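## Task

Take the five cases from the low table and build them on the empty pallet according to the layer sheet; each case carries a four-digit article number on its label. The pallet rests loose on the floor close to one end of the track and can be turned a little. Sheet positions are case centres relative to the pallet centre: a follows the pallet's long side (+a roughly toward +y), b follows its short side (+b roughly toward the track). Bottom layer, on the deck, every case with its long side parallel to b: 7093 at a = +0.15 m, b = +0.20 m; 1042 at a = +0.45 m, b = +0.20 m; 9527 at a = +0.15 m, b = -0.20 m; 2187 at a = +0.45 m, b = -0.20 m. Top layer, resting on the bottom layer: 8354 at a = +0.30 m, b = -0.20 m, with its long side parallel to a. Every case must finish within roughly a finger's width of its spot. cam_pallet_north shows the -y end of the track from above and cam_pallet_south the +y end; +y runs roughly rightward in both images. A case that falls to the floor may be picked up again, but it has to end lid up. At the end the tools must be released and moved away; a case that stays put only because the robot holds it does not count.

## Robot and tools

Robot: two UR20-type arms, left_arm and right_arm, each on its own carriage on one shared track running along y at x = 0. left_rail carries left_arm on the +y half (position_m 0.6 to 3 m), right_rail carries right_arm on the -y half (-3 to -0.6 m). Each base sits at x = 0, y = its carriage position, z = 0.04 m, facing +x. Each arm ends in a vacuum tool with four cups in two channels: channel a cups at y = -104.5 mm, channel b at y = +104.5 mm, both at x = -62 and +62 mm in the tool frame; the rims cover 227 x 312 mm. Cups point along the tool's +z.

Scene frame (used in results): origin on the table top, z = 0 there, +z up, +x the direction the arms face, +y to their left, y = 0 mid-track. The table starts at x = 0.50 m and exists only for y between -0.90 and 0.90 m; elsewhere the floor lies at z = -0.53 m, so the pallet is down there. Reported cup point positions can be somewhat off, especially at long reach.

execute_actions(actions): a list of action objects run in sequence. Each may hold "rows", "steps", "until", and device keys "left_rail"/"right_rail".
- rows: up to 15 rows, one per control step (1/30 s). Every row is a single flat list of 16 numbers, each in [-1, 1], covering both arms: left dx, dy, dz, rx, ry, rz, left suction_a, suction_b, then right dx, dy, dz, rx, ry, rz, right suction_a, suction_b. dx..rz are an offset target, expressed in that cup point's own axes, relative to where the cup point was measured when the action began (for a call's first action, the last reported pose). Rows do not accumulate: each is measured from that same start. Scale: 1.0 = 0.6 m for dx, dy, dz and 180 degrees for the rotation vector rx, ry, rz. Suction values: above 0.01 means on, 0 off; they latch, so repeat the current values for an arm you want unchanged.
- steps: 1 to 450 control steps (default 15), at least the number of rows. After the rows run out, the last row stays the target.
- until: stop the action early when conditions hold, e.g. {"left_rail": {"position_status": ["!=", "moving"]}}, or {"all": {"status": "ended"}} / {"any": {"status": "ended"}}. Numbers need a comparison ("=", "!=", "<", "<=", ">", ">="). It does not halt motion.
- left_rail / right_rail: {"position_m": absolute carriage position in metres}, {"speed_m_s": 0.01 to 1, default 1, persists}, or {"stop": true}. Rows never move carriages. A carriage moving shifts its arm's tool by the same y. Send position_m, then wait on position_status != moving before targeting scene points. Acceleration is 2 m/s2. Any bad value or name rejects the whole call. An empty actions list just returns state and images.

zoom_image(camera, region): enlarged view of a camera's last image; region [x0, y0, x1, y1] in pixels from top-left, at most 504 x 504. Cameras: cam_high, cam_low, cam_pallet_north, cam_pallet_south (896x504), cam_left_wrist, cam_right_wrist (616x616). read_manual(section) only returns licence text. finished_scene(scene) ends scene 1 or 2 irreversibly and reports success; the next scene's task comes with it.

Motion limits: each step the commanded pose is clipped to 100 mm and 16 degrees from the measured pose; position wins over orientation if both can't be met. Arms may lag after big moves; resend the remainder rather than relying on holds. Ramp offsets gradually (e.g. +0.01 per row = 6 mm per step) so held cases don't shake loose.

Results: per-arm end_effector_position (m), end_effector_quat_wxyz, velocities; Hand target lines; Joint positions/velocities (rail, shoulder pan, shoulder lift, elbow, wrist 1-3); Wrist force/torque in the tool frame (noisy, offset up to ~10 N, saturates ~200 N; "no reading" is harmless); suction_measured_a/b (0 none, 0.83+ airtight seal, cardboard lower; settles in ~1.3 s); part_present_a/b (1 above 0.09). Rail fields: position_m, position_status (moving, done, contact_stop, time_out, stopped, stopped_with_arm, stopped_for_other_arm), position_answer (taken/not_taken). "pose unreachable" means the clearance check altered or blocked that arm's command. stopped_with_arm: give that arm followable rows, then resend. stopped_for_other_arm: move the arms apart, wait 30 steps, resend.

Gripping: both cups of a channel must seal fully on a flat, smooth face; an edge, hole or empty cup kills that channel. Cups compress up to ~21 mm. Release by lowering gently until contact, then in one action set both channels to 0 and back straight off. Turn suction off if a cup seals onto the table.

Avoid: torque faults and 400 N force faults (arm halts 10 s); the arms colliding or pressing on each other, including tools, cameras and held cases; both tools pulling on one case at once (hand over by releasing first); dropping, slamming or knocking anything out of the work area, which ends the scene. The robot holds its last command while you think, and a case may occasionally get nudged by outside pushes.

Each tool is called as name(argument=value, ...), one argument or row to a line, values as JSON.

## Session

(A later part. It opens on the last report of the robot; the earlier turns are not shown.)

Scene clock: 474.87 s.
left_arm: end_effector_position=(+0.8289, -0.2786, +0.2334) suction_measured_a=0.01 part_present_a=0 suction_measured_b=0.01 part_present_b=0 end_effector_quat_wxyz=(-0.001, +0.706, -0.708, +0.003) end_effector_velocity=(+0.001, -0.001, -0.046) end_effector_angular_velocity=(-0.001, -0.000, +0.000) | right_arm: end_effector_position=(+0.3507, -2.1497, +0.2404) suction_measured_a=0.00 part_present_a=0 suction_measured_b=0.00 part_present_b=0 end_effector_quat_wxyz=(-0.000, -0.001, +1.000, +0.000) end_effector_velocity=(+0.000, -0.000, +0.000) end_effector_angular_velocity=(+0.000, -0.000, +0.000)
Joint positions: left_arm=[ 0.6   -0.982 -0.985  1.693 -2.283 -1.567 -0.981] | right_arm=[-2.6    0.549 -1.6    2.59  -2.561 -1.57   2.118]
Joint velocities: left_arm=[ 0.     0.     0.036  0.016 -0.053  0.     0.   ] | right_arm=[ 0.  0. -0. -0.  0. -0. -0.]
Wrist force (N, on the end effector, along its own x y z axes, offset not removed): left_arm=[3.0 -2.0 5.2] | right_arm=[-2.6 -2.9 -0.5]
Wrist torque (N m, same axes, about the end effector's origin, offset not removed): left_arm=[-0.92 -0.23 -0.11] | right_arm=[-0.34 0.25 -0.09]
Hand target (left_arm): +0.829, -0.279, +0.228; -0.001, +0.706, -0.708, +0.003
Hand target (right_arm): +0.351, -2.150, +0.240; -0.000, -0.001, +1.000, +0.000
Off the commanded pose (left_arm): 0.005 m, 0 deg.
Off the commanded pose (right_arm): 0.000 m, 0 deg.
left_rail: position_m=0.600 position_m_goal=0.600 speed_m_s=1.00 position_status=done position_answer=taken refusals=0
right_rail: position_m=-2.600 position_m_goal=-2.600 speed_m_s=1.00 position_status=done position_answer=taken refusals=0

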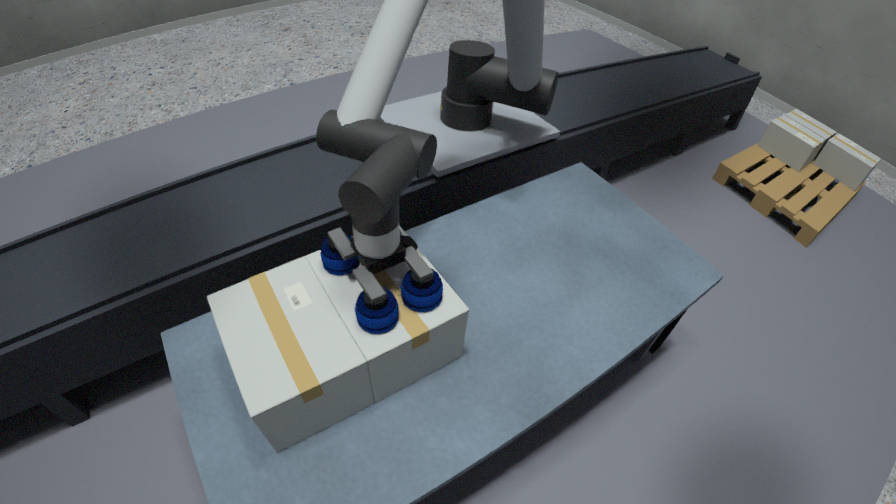

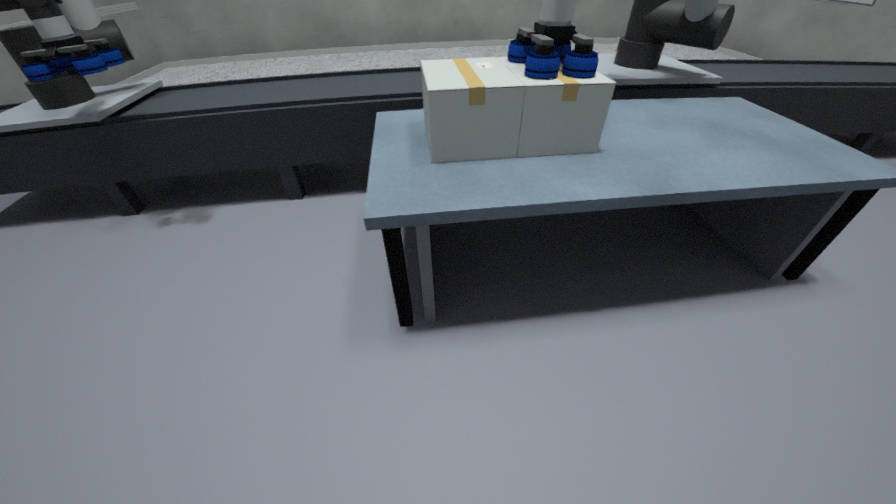

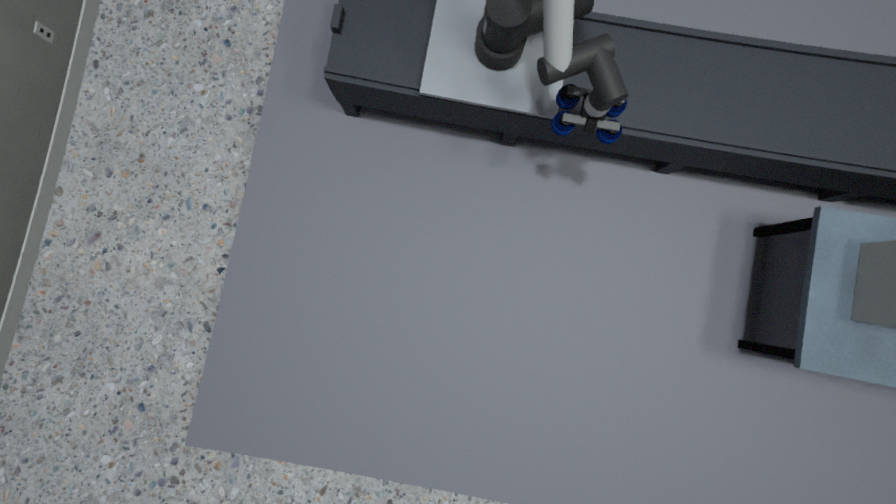

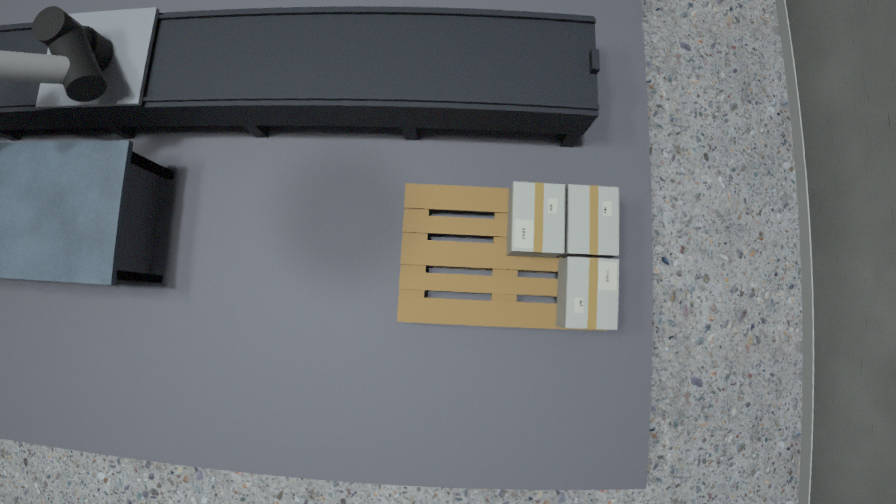

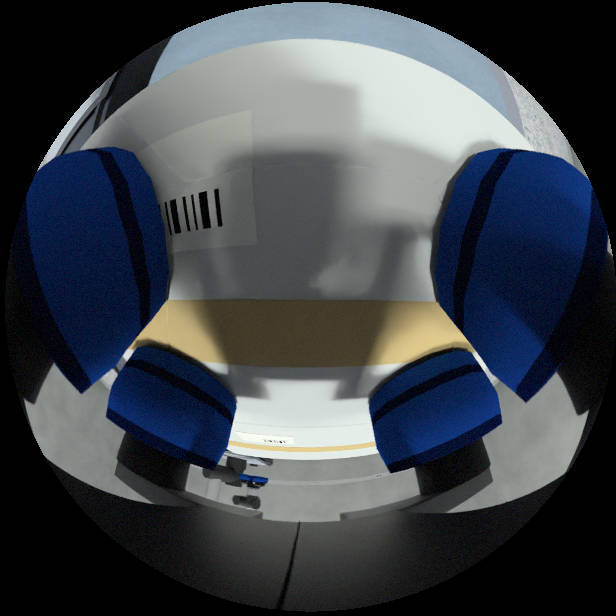

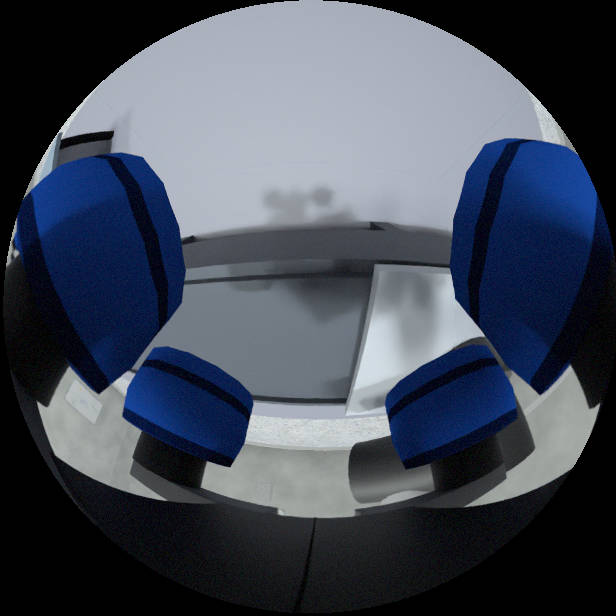

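execute_actions(
  actions=[],
)

Scene clock: 477.03 s.
left_arm: end_effector_position=(+0.8291, -0.2787, +0.2282) suction_measured_a=0.94 part_present_a=1 suction_measured_b=0.94 part_present_b=1 end_effector_quat_wxyz=(-0.001, +0.706, -0.708, +0.003) end_effector_velocity=(-0.000, -0.000, -0.000) end_effector_angular_velocity=(+0.000, +0.000, -0.000) | right_arm: end_effector_position=(+0.3507, -2.1497, +0.2404) suction_measured_a=0.00 part_present_a=0 suction_measured_b=0.00 part_present_b=0 end_effector_quat_wxyz=(-0.000, -0.001, +1.000, +0.000) end_effector_velocity=(+0.000, -0.000, -0.000) end_effector_angular_velocity=(-0.000, +0.000, +0.000)
Joint positions: left_arm=[ 0.6   -0.982 -0.981  1.695 -2.29  -1.567 -0.981] | right_arm=[-2.6    0.549 -1.6    2.59  -2.561 -1.57   2.118]
Joint velocities: left_arm=[ 0. -0.  0. -0.  0. -0.  0.] | right_arm=[ 0. -0.  0.  0. -0. -0. -0.]
Wrist force (N, on the end effector, along its own x y z axes, offset not removed): left_arm=[1.5 0.9 -34.7] | right_arm=[-0.3 -2.9 -1.5]
Wrist torque (N m, same axes, about the end effector's origin, offset not removed): left_arm=[0.98 0.37 -0.26] | right_arm=[-0.30 0.04 -0.03]
Hand target (left_arm): +0.829, -0.279, +0.228; -0.001, +0.706, -0.708, +0.003
Hand target (right_arm): +0.351, -2.150, +0.240; -0.000, -0.001, +1.000, +0.000
Off the commanded pose (left_arm): 0.000 m, 0 deg.
Off the commanded pose (right_arm): 0.000 m, 0 deg.
left_rail: position_m=0.600 position_m_goal=0.600 speed_m_s=1.00 position_status=done position_answer=taken refusals=0
right_rail: position_m=-2.600 position_m_goal=-2.600 speed_m_s=1.00 position_status=done position_answer=taken refusals=0

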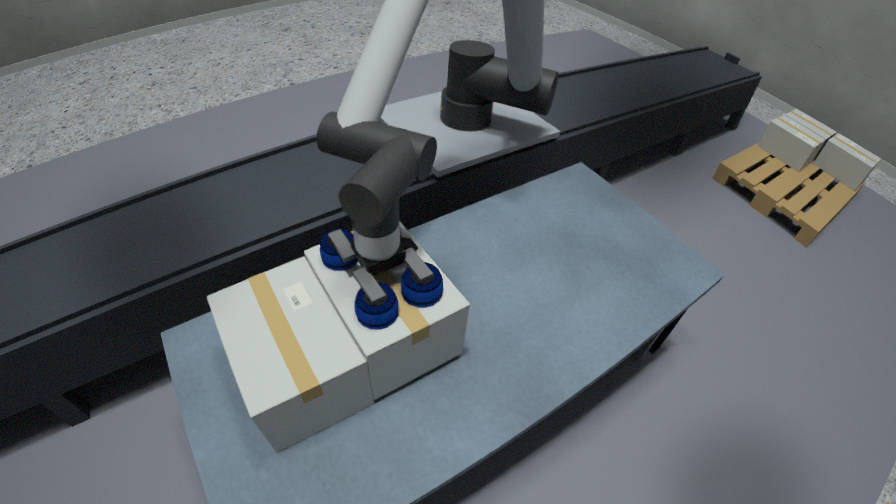

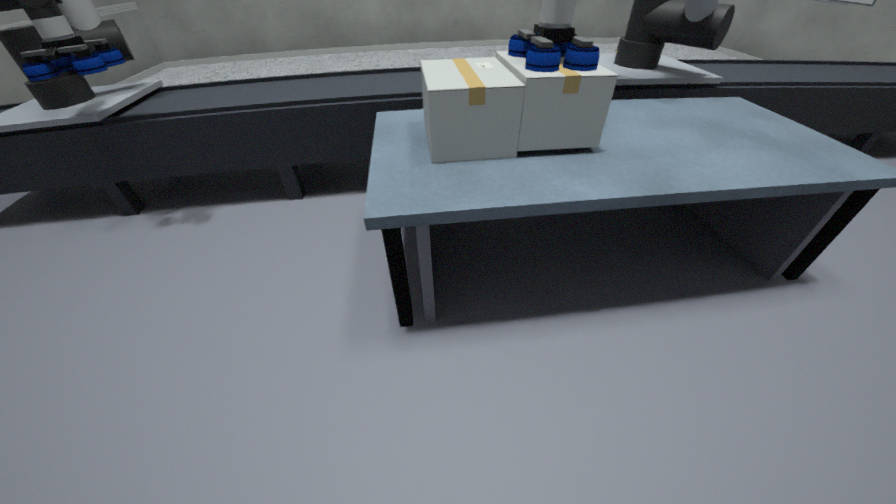

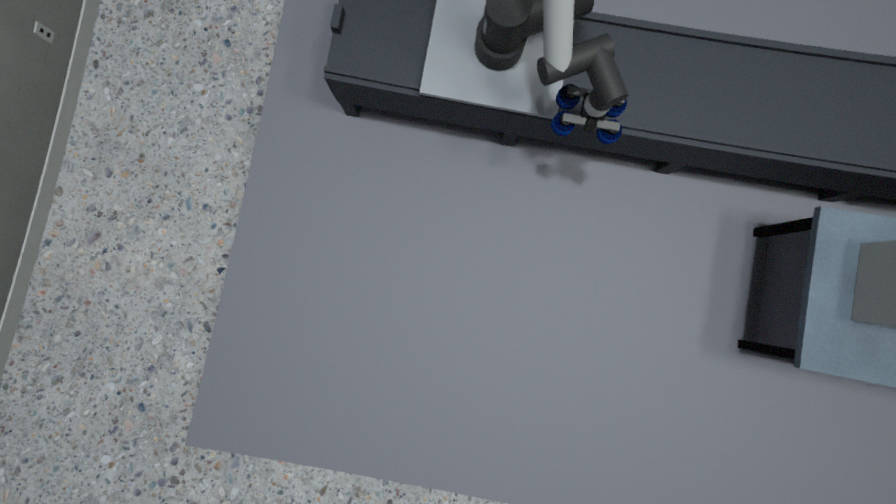

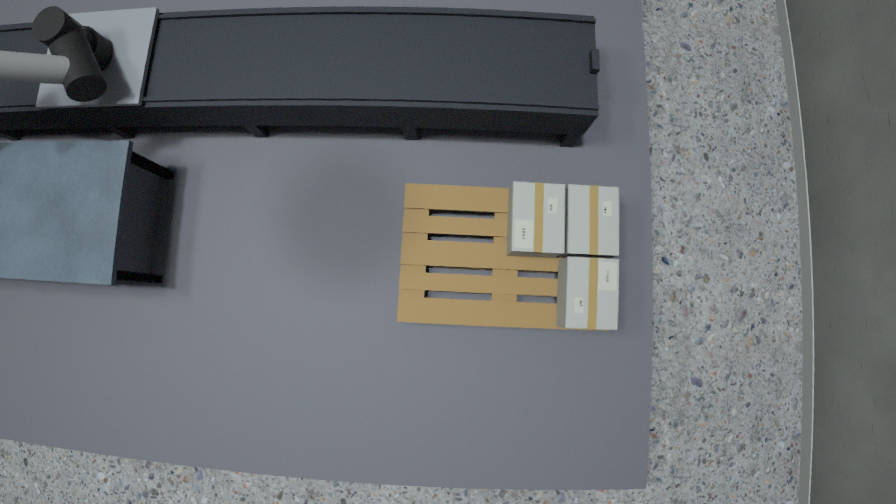

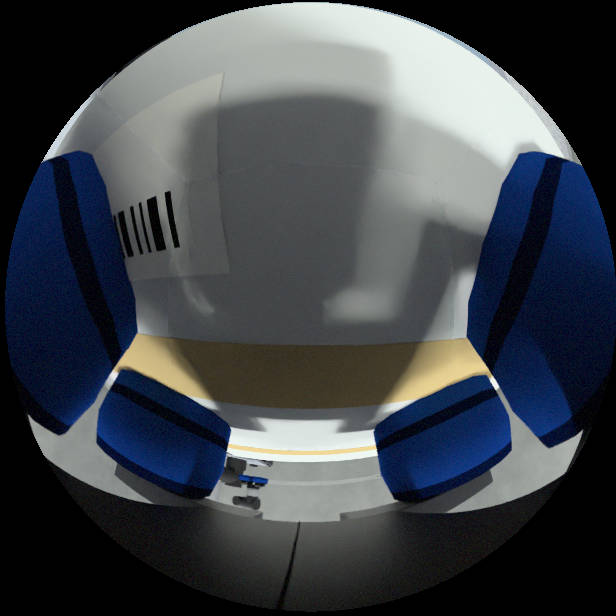

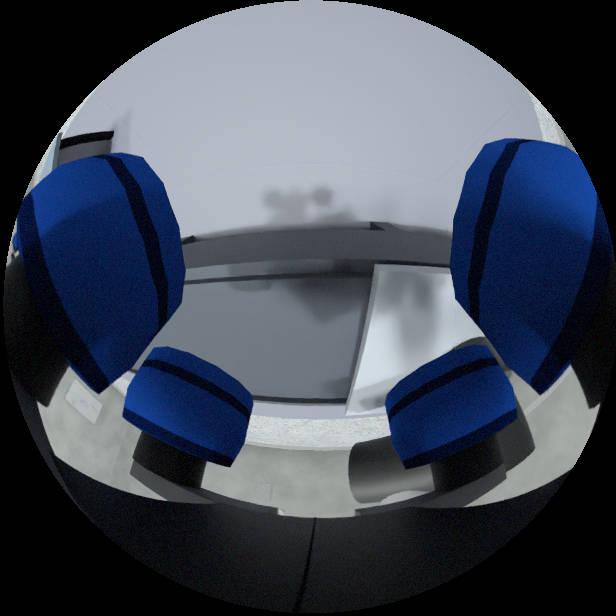

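execute_actions(
  actions=[
    {"rows":[[0,0,-0.01,0,0,0,1,1,0,0,0,0,0,0,0,0],[0,0,-0.025,0,0,0,1,1,0,0,0,0,0,0,0,0],[0,0,-0.045,0,0,0,1,1,0,0,0,0,0,0,0,0],[0,0,-0.06,0,0,0,1,1,0,0,0,0,0,0,0,0]],"steps":7},
    {"left_rail":{"position_m":3.0},"steps":1},
  ],
)

Scene clock: 489.20 s.
left_arm: end_effector_position=(+0.8290, -0.2788, +0.2527) suction_measured_a=0.94 part_present_a=1 suction_measured_b=0.94 part_present_b=1 end_effector_quat_wxyz=(-0.001, +0.706, -0.708, +0.003) end_effector_velocity=(-0.001, +0.001, +0.096) end_effector_angular_velocity=(+0.001, +0.000, +0.000) | right_arm: end_effector_position=(+0.3507, -2.1497, +0.2404) suction_measured_a=0.00 part_present_a=0 suction_measured_b=0.00 part_present_b=0 end_effector_quat_wxyz=(-0.000, -0.001, +1.000, +0.000) end_effector_velocity=(+0.000, -0.000, -0.000) end_effector_angular_velocity=(-0.000, +0.000, -0.000)
Joint positions: left_arm=[ 0.6   -0.983 -1.     1.685 -2.262 -1.567 -0.981] | right_arm=[-2.6    0.549 -1.6    2.59  -2.561 -1.57   2.118]
Joint velocities: left_arm=[ 0.    -0.    -0.072 -0.039  0.112  0.    -0.   ] | right_arm=[ 0. -0.  0. -0.  0.  0.  0.]
Wrist force (N, on the end effector, along its own x y z axes, offset not removed): left_arm=[1.1 -1.1 -40.0] | right_arm=[-1.9 -3.0 -3.1]
Wrist torque (N m, same axes, about the end effector's origin, offset not removed): left_arm=[0.64 0.26 -0.02] | right_arm=[-0.30 0.25 -0.04]
Hand target (left_arm): +0.829, -0.276, +0.264; -0.001, +0.706, -0.708, +0.003
Hand target (right_arm): +0.351, -2.150, +0.240; -0.000, -0.001, +1.000, +0.000
Off the commanded pose (left_arm): 0.011 m, 0 deg.
Off the commanded pose (right_arm): 0.000 m, 0 deg.
left_rail: position_m=0.600 position_m_goal=3.000 speed_m_s=1.00 position_status=moving position_answer=taken refusals=0
right_rail: position_m=-2.600 position_m_goal=-2.600 speed_m_s=1.00 position_status=done position_answer=taken refusals=0

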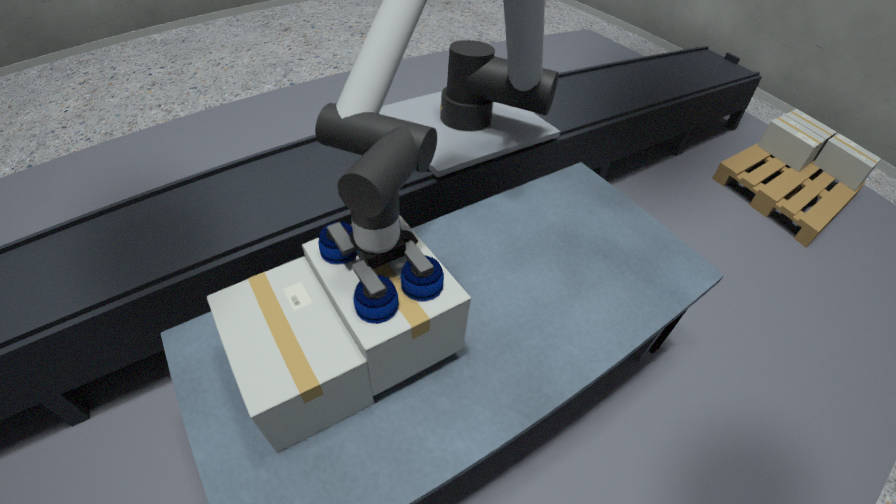

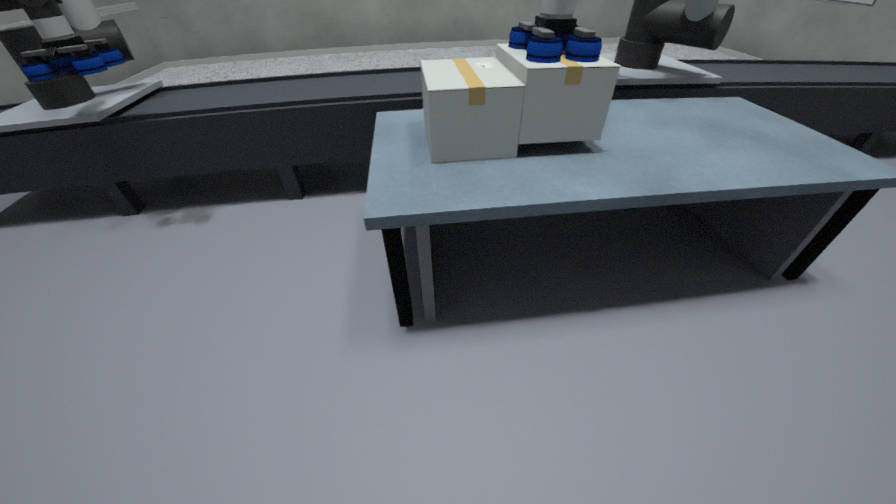

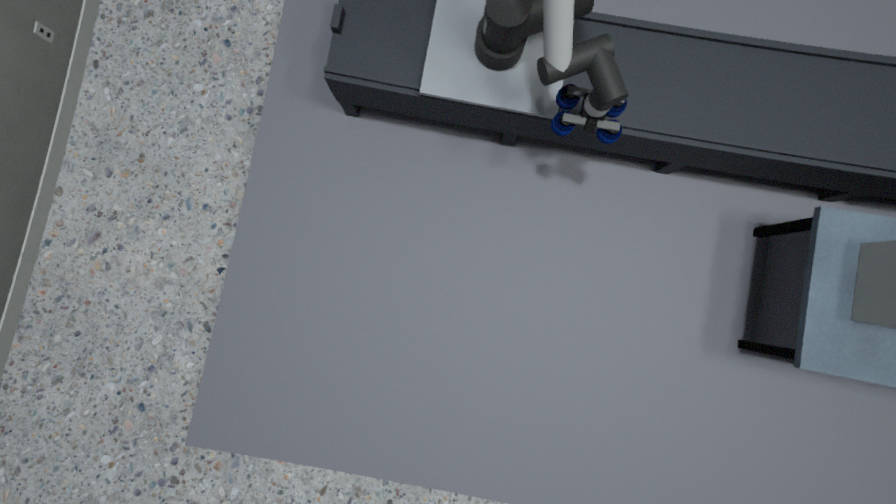

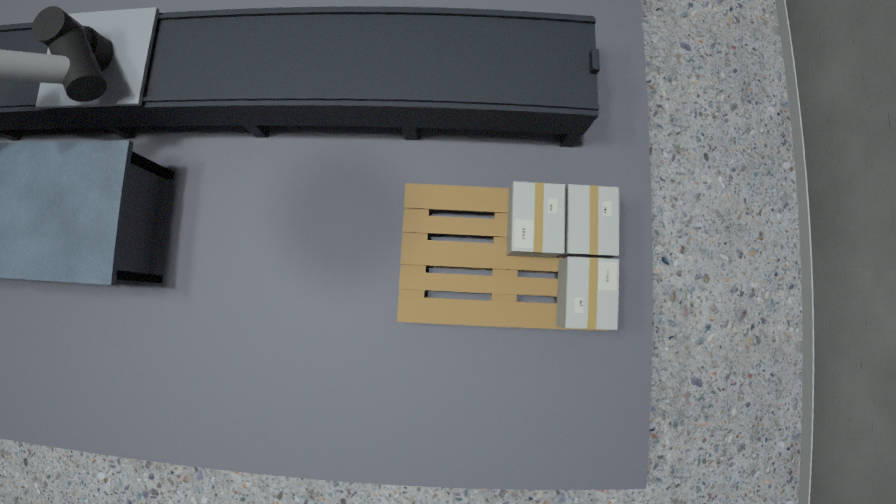

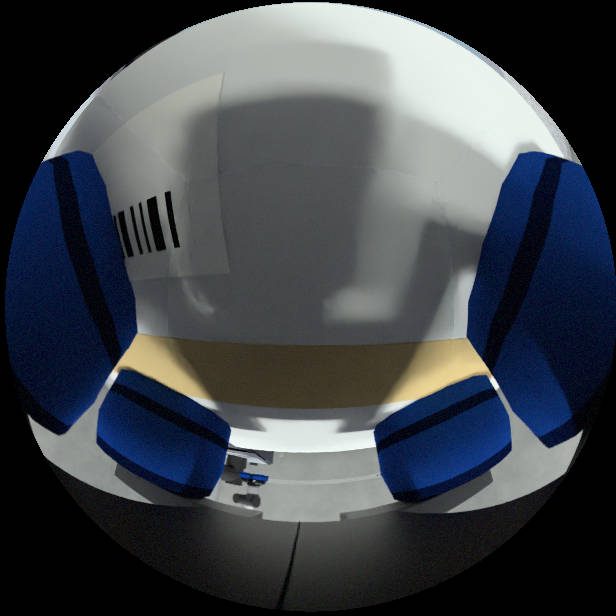

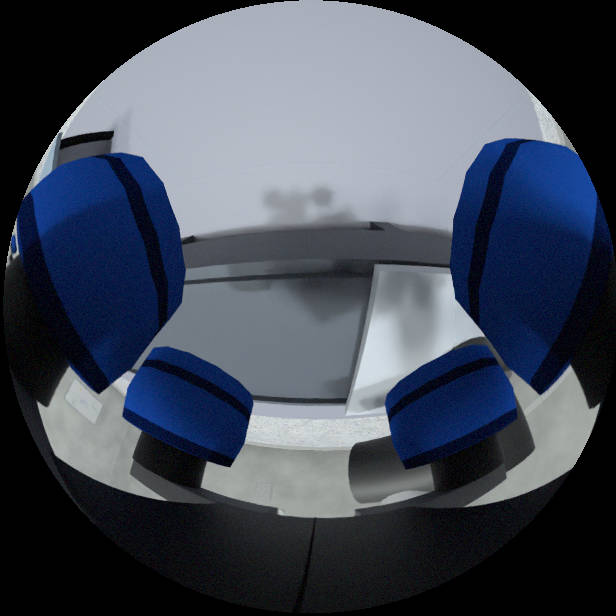

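execute_actions(
  actions=[],
)

Scene clock: 491.93 s.
left_arm: end_effector_position=(+0.8289, +2.0904, +0.2641) suction_measured_a=0.94 part_present_a=1 suction_measured_b=0.94 part_present_b=1 end_effector_quat_wxyz=(-0.001, +0.707, -0.708, +0.003) end_effector_velocity=(+0.000, +0.358, +0.000) end_effector_angular_velocity=(-0.000, -0.000, +0.000) | right_arm: end_effector_position=(+0.3507, -2.1497, +0.2404) suction_measured_a=0.00 part_present_a=0 suction_measured_b=0.00 part_present_b=0 end_effector_quat_wxyz=(-0.000, -0.001, +1.000, +0.000) end_effector_velocity=(+0.000, -0.000, -0.000) end_effector_angular_velocity=(-0.000, +0.000, -0.000)
Joint positions: left_arm=[ 2.969 -0.983 -1.008  1.68  -2.248 -1.567 -0.981] | right_arm=[-2.6    0.549 -1.6    2.59  -2.561 -1.57   2.118]
Joint velocities: left_arm=[ 0.358 -0.    -0.     0.    -0.     0.    -0.   ] | right_arm=[ 0. -0.  0. -0.  0.  0.  0.]
Wrist force (N, on the end effector, along its own x y z axes, offset not removed): left_arm=[-15.6 -1.3 -32.4] | right_arm=[-0.1 -0.4 2.3]
Wrist torque (N m, same axes, about the end effector's origin, offset not removed): left_arm=[0.69 -1.20 0.45] | right_arm=[0.06 0.11 -0.14]
Hand target (left_arm): +0.829, +2.108, +0.264; -0.001, +0.706, -0.708, +0.003
Hand target (right_arm): +0.351, -2.150, +0.240; -0.000, -0.001, +1.000, +0.000
Off the commanded pose (left_arm): 0.000 m, 0 deg.
Off the commanded pose (right_arm): 0.000 m, 0 deg.
left_rail: position_m=2.969 position_m_goal=3.000 speed_m_s=1.00 position_status=moving position_answer=taken refusals=0
right_rail: position_m=-2.600 position_m_goal=-2.600 speed_m_s=1.00 position_status=done position_answer=taken refusals=0

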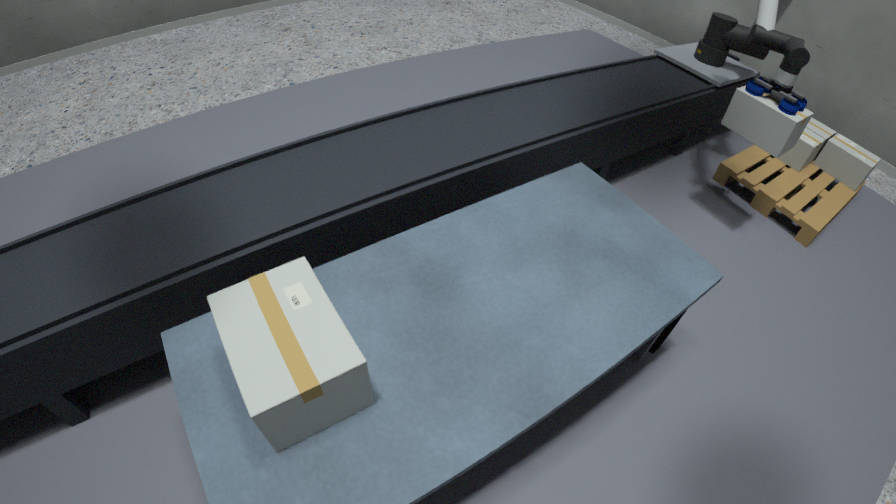

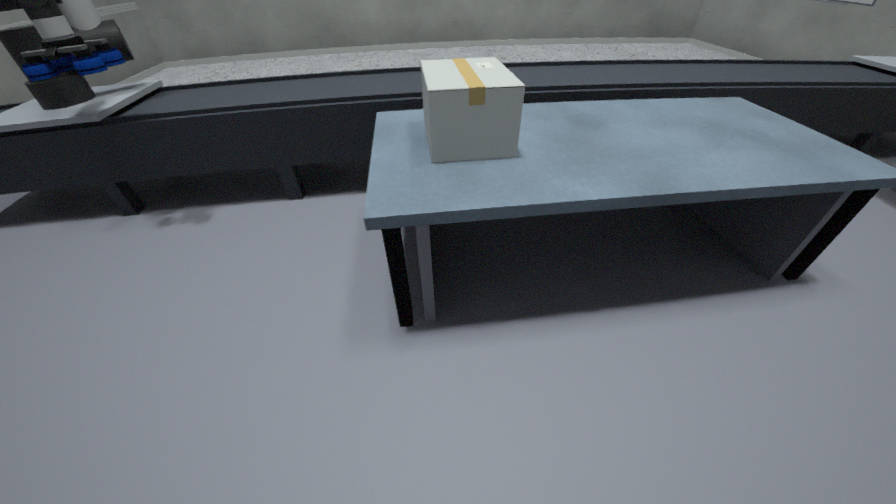

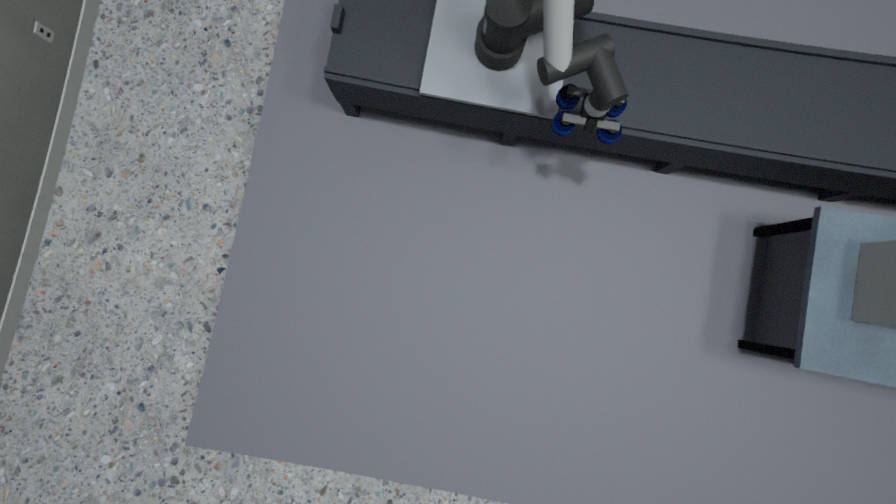

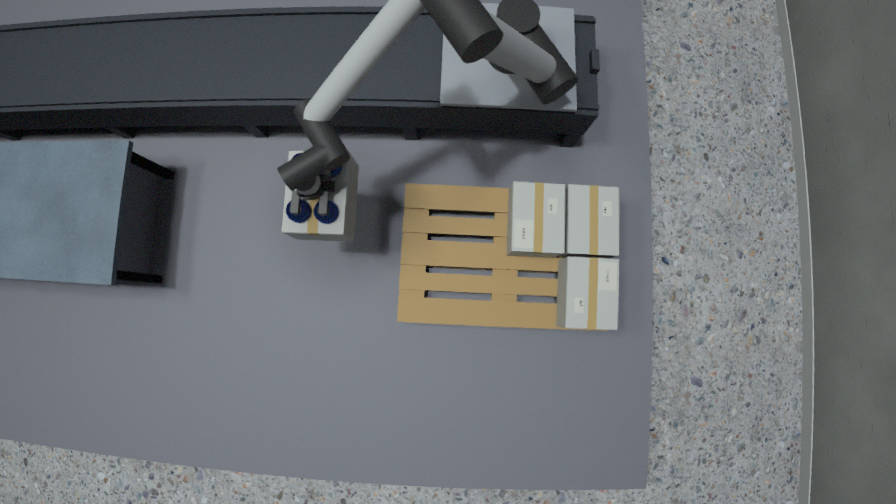

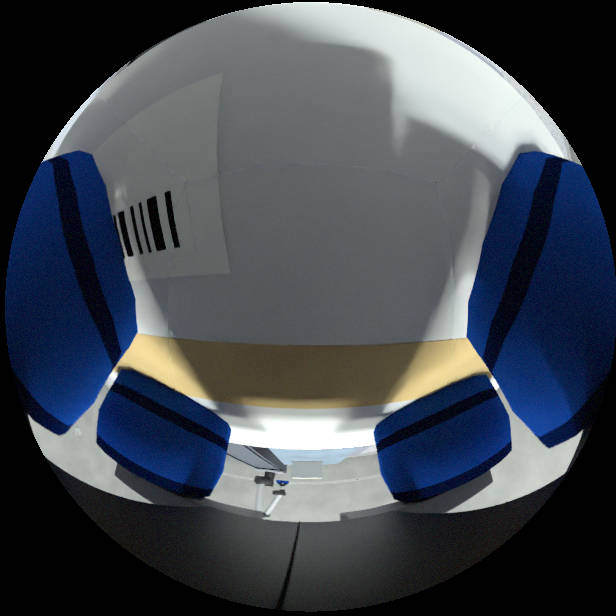

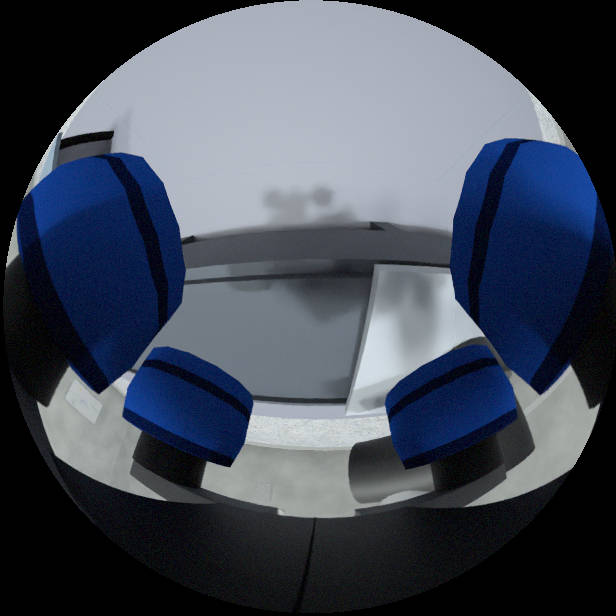

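zoom_image(
  camera="cam_high",
  region=[700, 60, 896, 200],
)

execute_actions(
  actions=[],
)

Region (700, 60, 896, 200) of cam_high's 896x504 image, scaled by 2.571, with more detail than that image has; it fills the top 360 rows of this view, and the rest is white.

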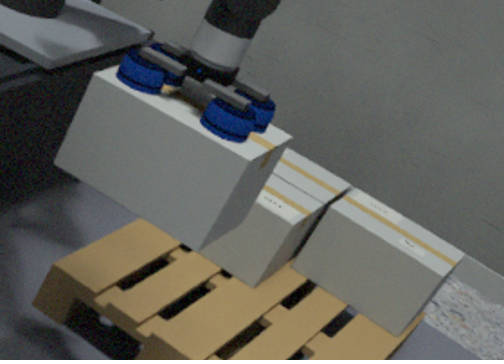

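Scene clock: 493.33 s.
left_arm: end_effector_position=(+0.8289, +2.1214, +0.2642) suction_measured_a=0.94 part_present_a=1 suction_measured_b=0.94 part_present_b=1 end_effector_quat_wxyz=(-0.001, +0.707, -0.708, +0.003) end_effector_velocity=(+0.000, +0.000, -0.000) end_effector_angular_velocity=(+0.000, -0.000, +0.000) | right_arm: end_effector_position=(+0.3507, -2.1497, +0.2404) suction_measured_a=0.00 part_present_a=0 suction_measured_b=0.00 part_present_b=0 end_effector_quat_wxyz=(-0.000, -0.001, +1.000, +0.000) end_effector_velocity=(-0.000, +0.000, +0.000) end_effector_angular_velocity=(+0.000, -0.000, -0.000)
Joint positions: left_arm=[ 3.    -0.983 -1.008  1.68  -2.248 -1.567 -0.981] | right_arm=[-2.6    0.549 -1.6    2.59  -2.561 -1.57   2.118]
Joint velocities: left_arm=[ 0.  0.  0. -0. -0.  0. -0.] | right_arm=[ 0.  0. -0.  0. -0. -0.  0.]
Wrist force (N, on the end effector, along its own x y z axes, offset not removed): left_arm=[1.2 -4.5 -29.5] | right_arm=[-3.0 -4.0 -0.9]
Wrist torque (N m, same axes, about the end effector's origin, offset not removed): left_arm=[0.40 0.19 -0.07] | right_arm=[-0.32 0.42 -0.06]
Hand target (left_arm): +0.829, +2.121, +0.264; -0.001, +0.706, -0.708, +0.003
Hand target (right_arm): +0.351, -2.150, +0.240; -0.000, -0.001, +1.000, +0.000
Off the commanded pose (left_arm): 0.000 m, 0 deg.
Off the commanded pose (right_arm): 0.000 m, 0 deg.
left_rail: position_m=3.000 position_m_goal=3.000 speed_m_s=1.00 position_status=done position_answer=taken refusals=0
right_rail: position_m=-2.600 position_m_goal=-2.600 speed_m_s=1.00 position_status=done position_answer=taken refusals=0

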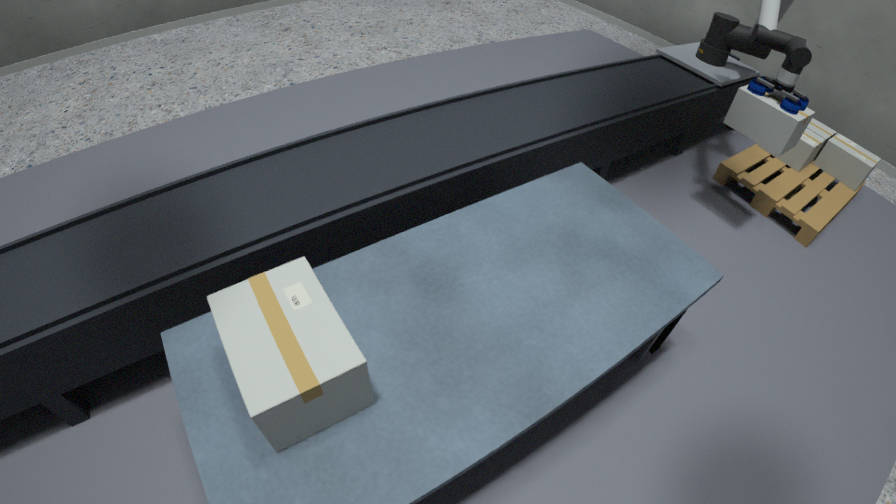

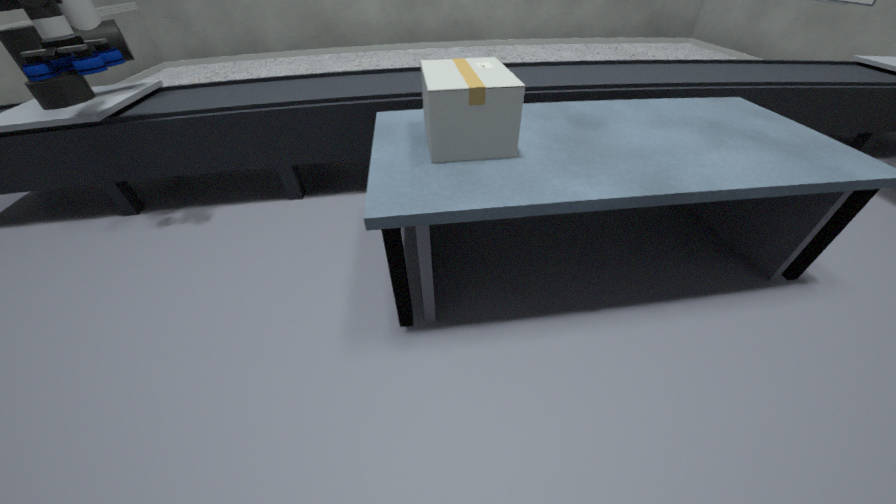

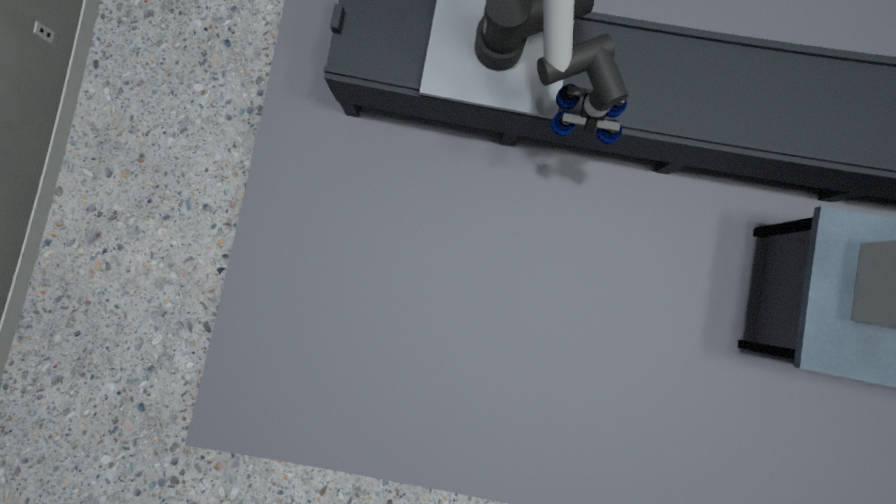

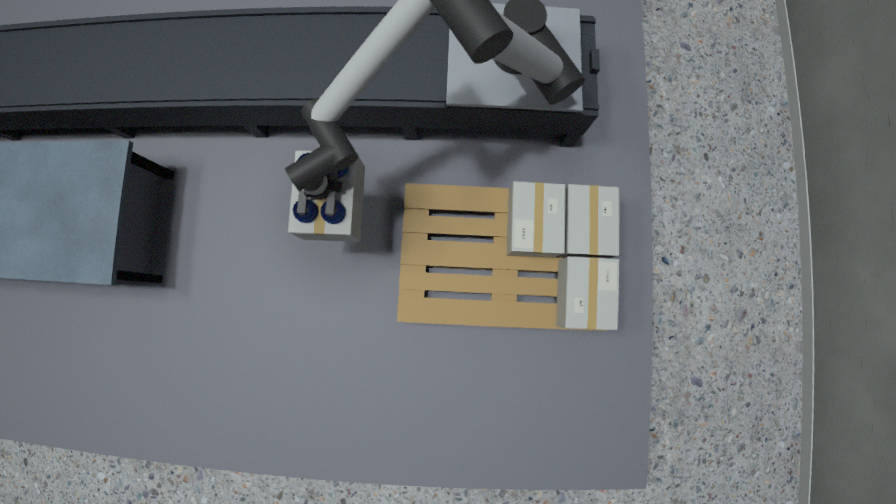

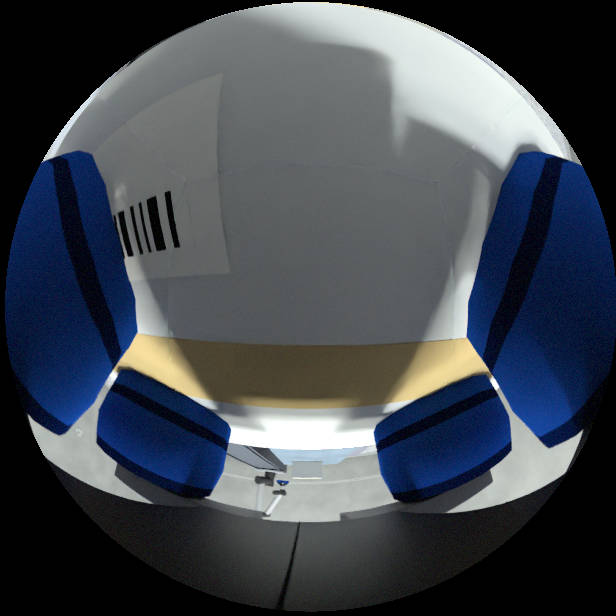

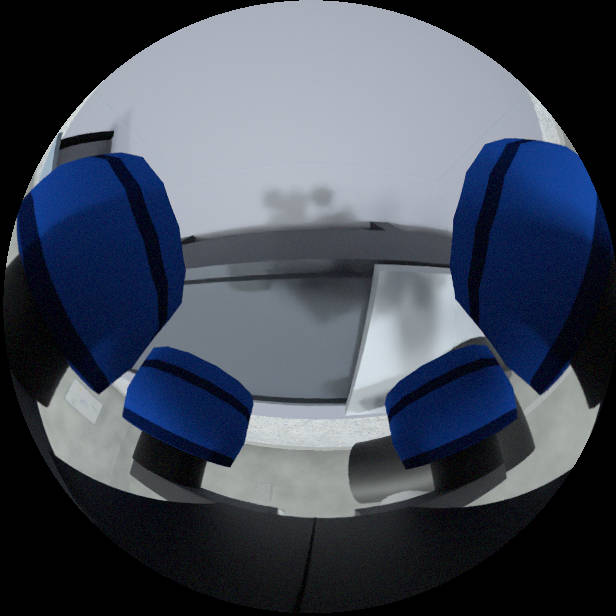

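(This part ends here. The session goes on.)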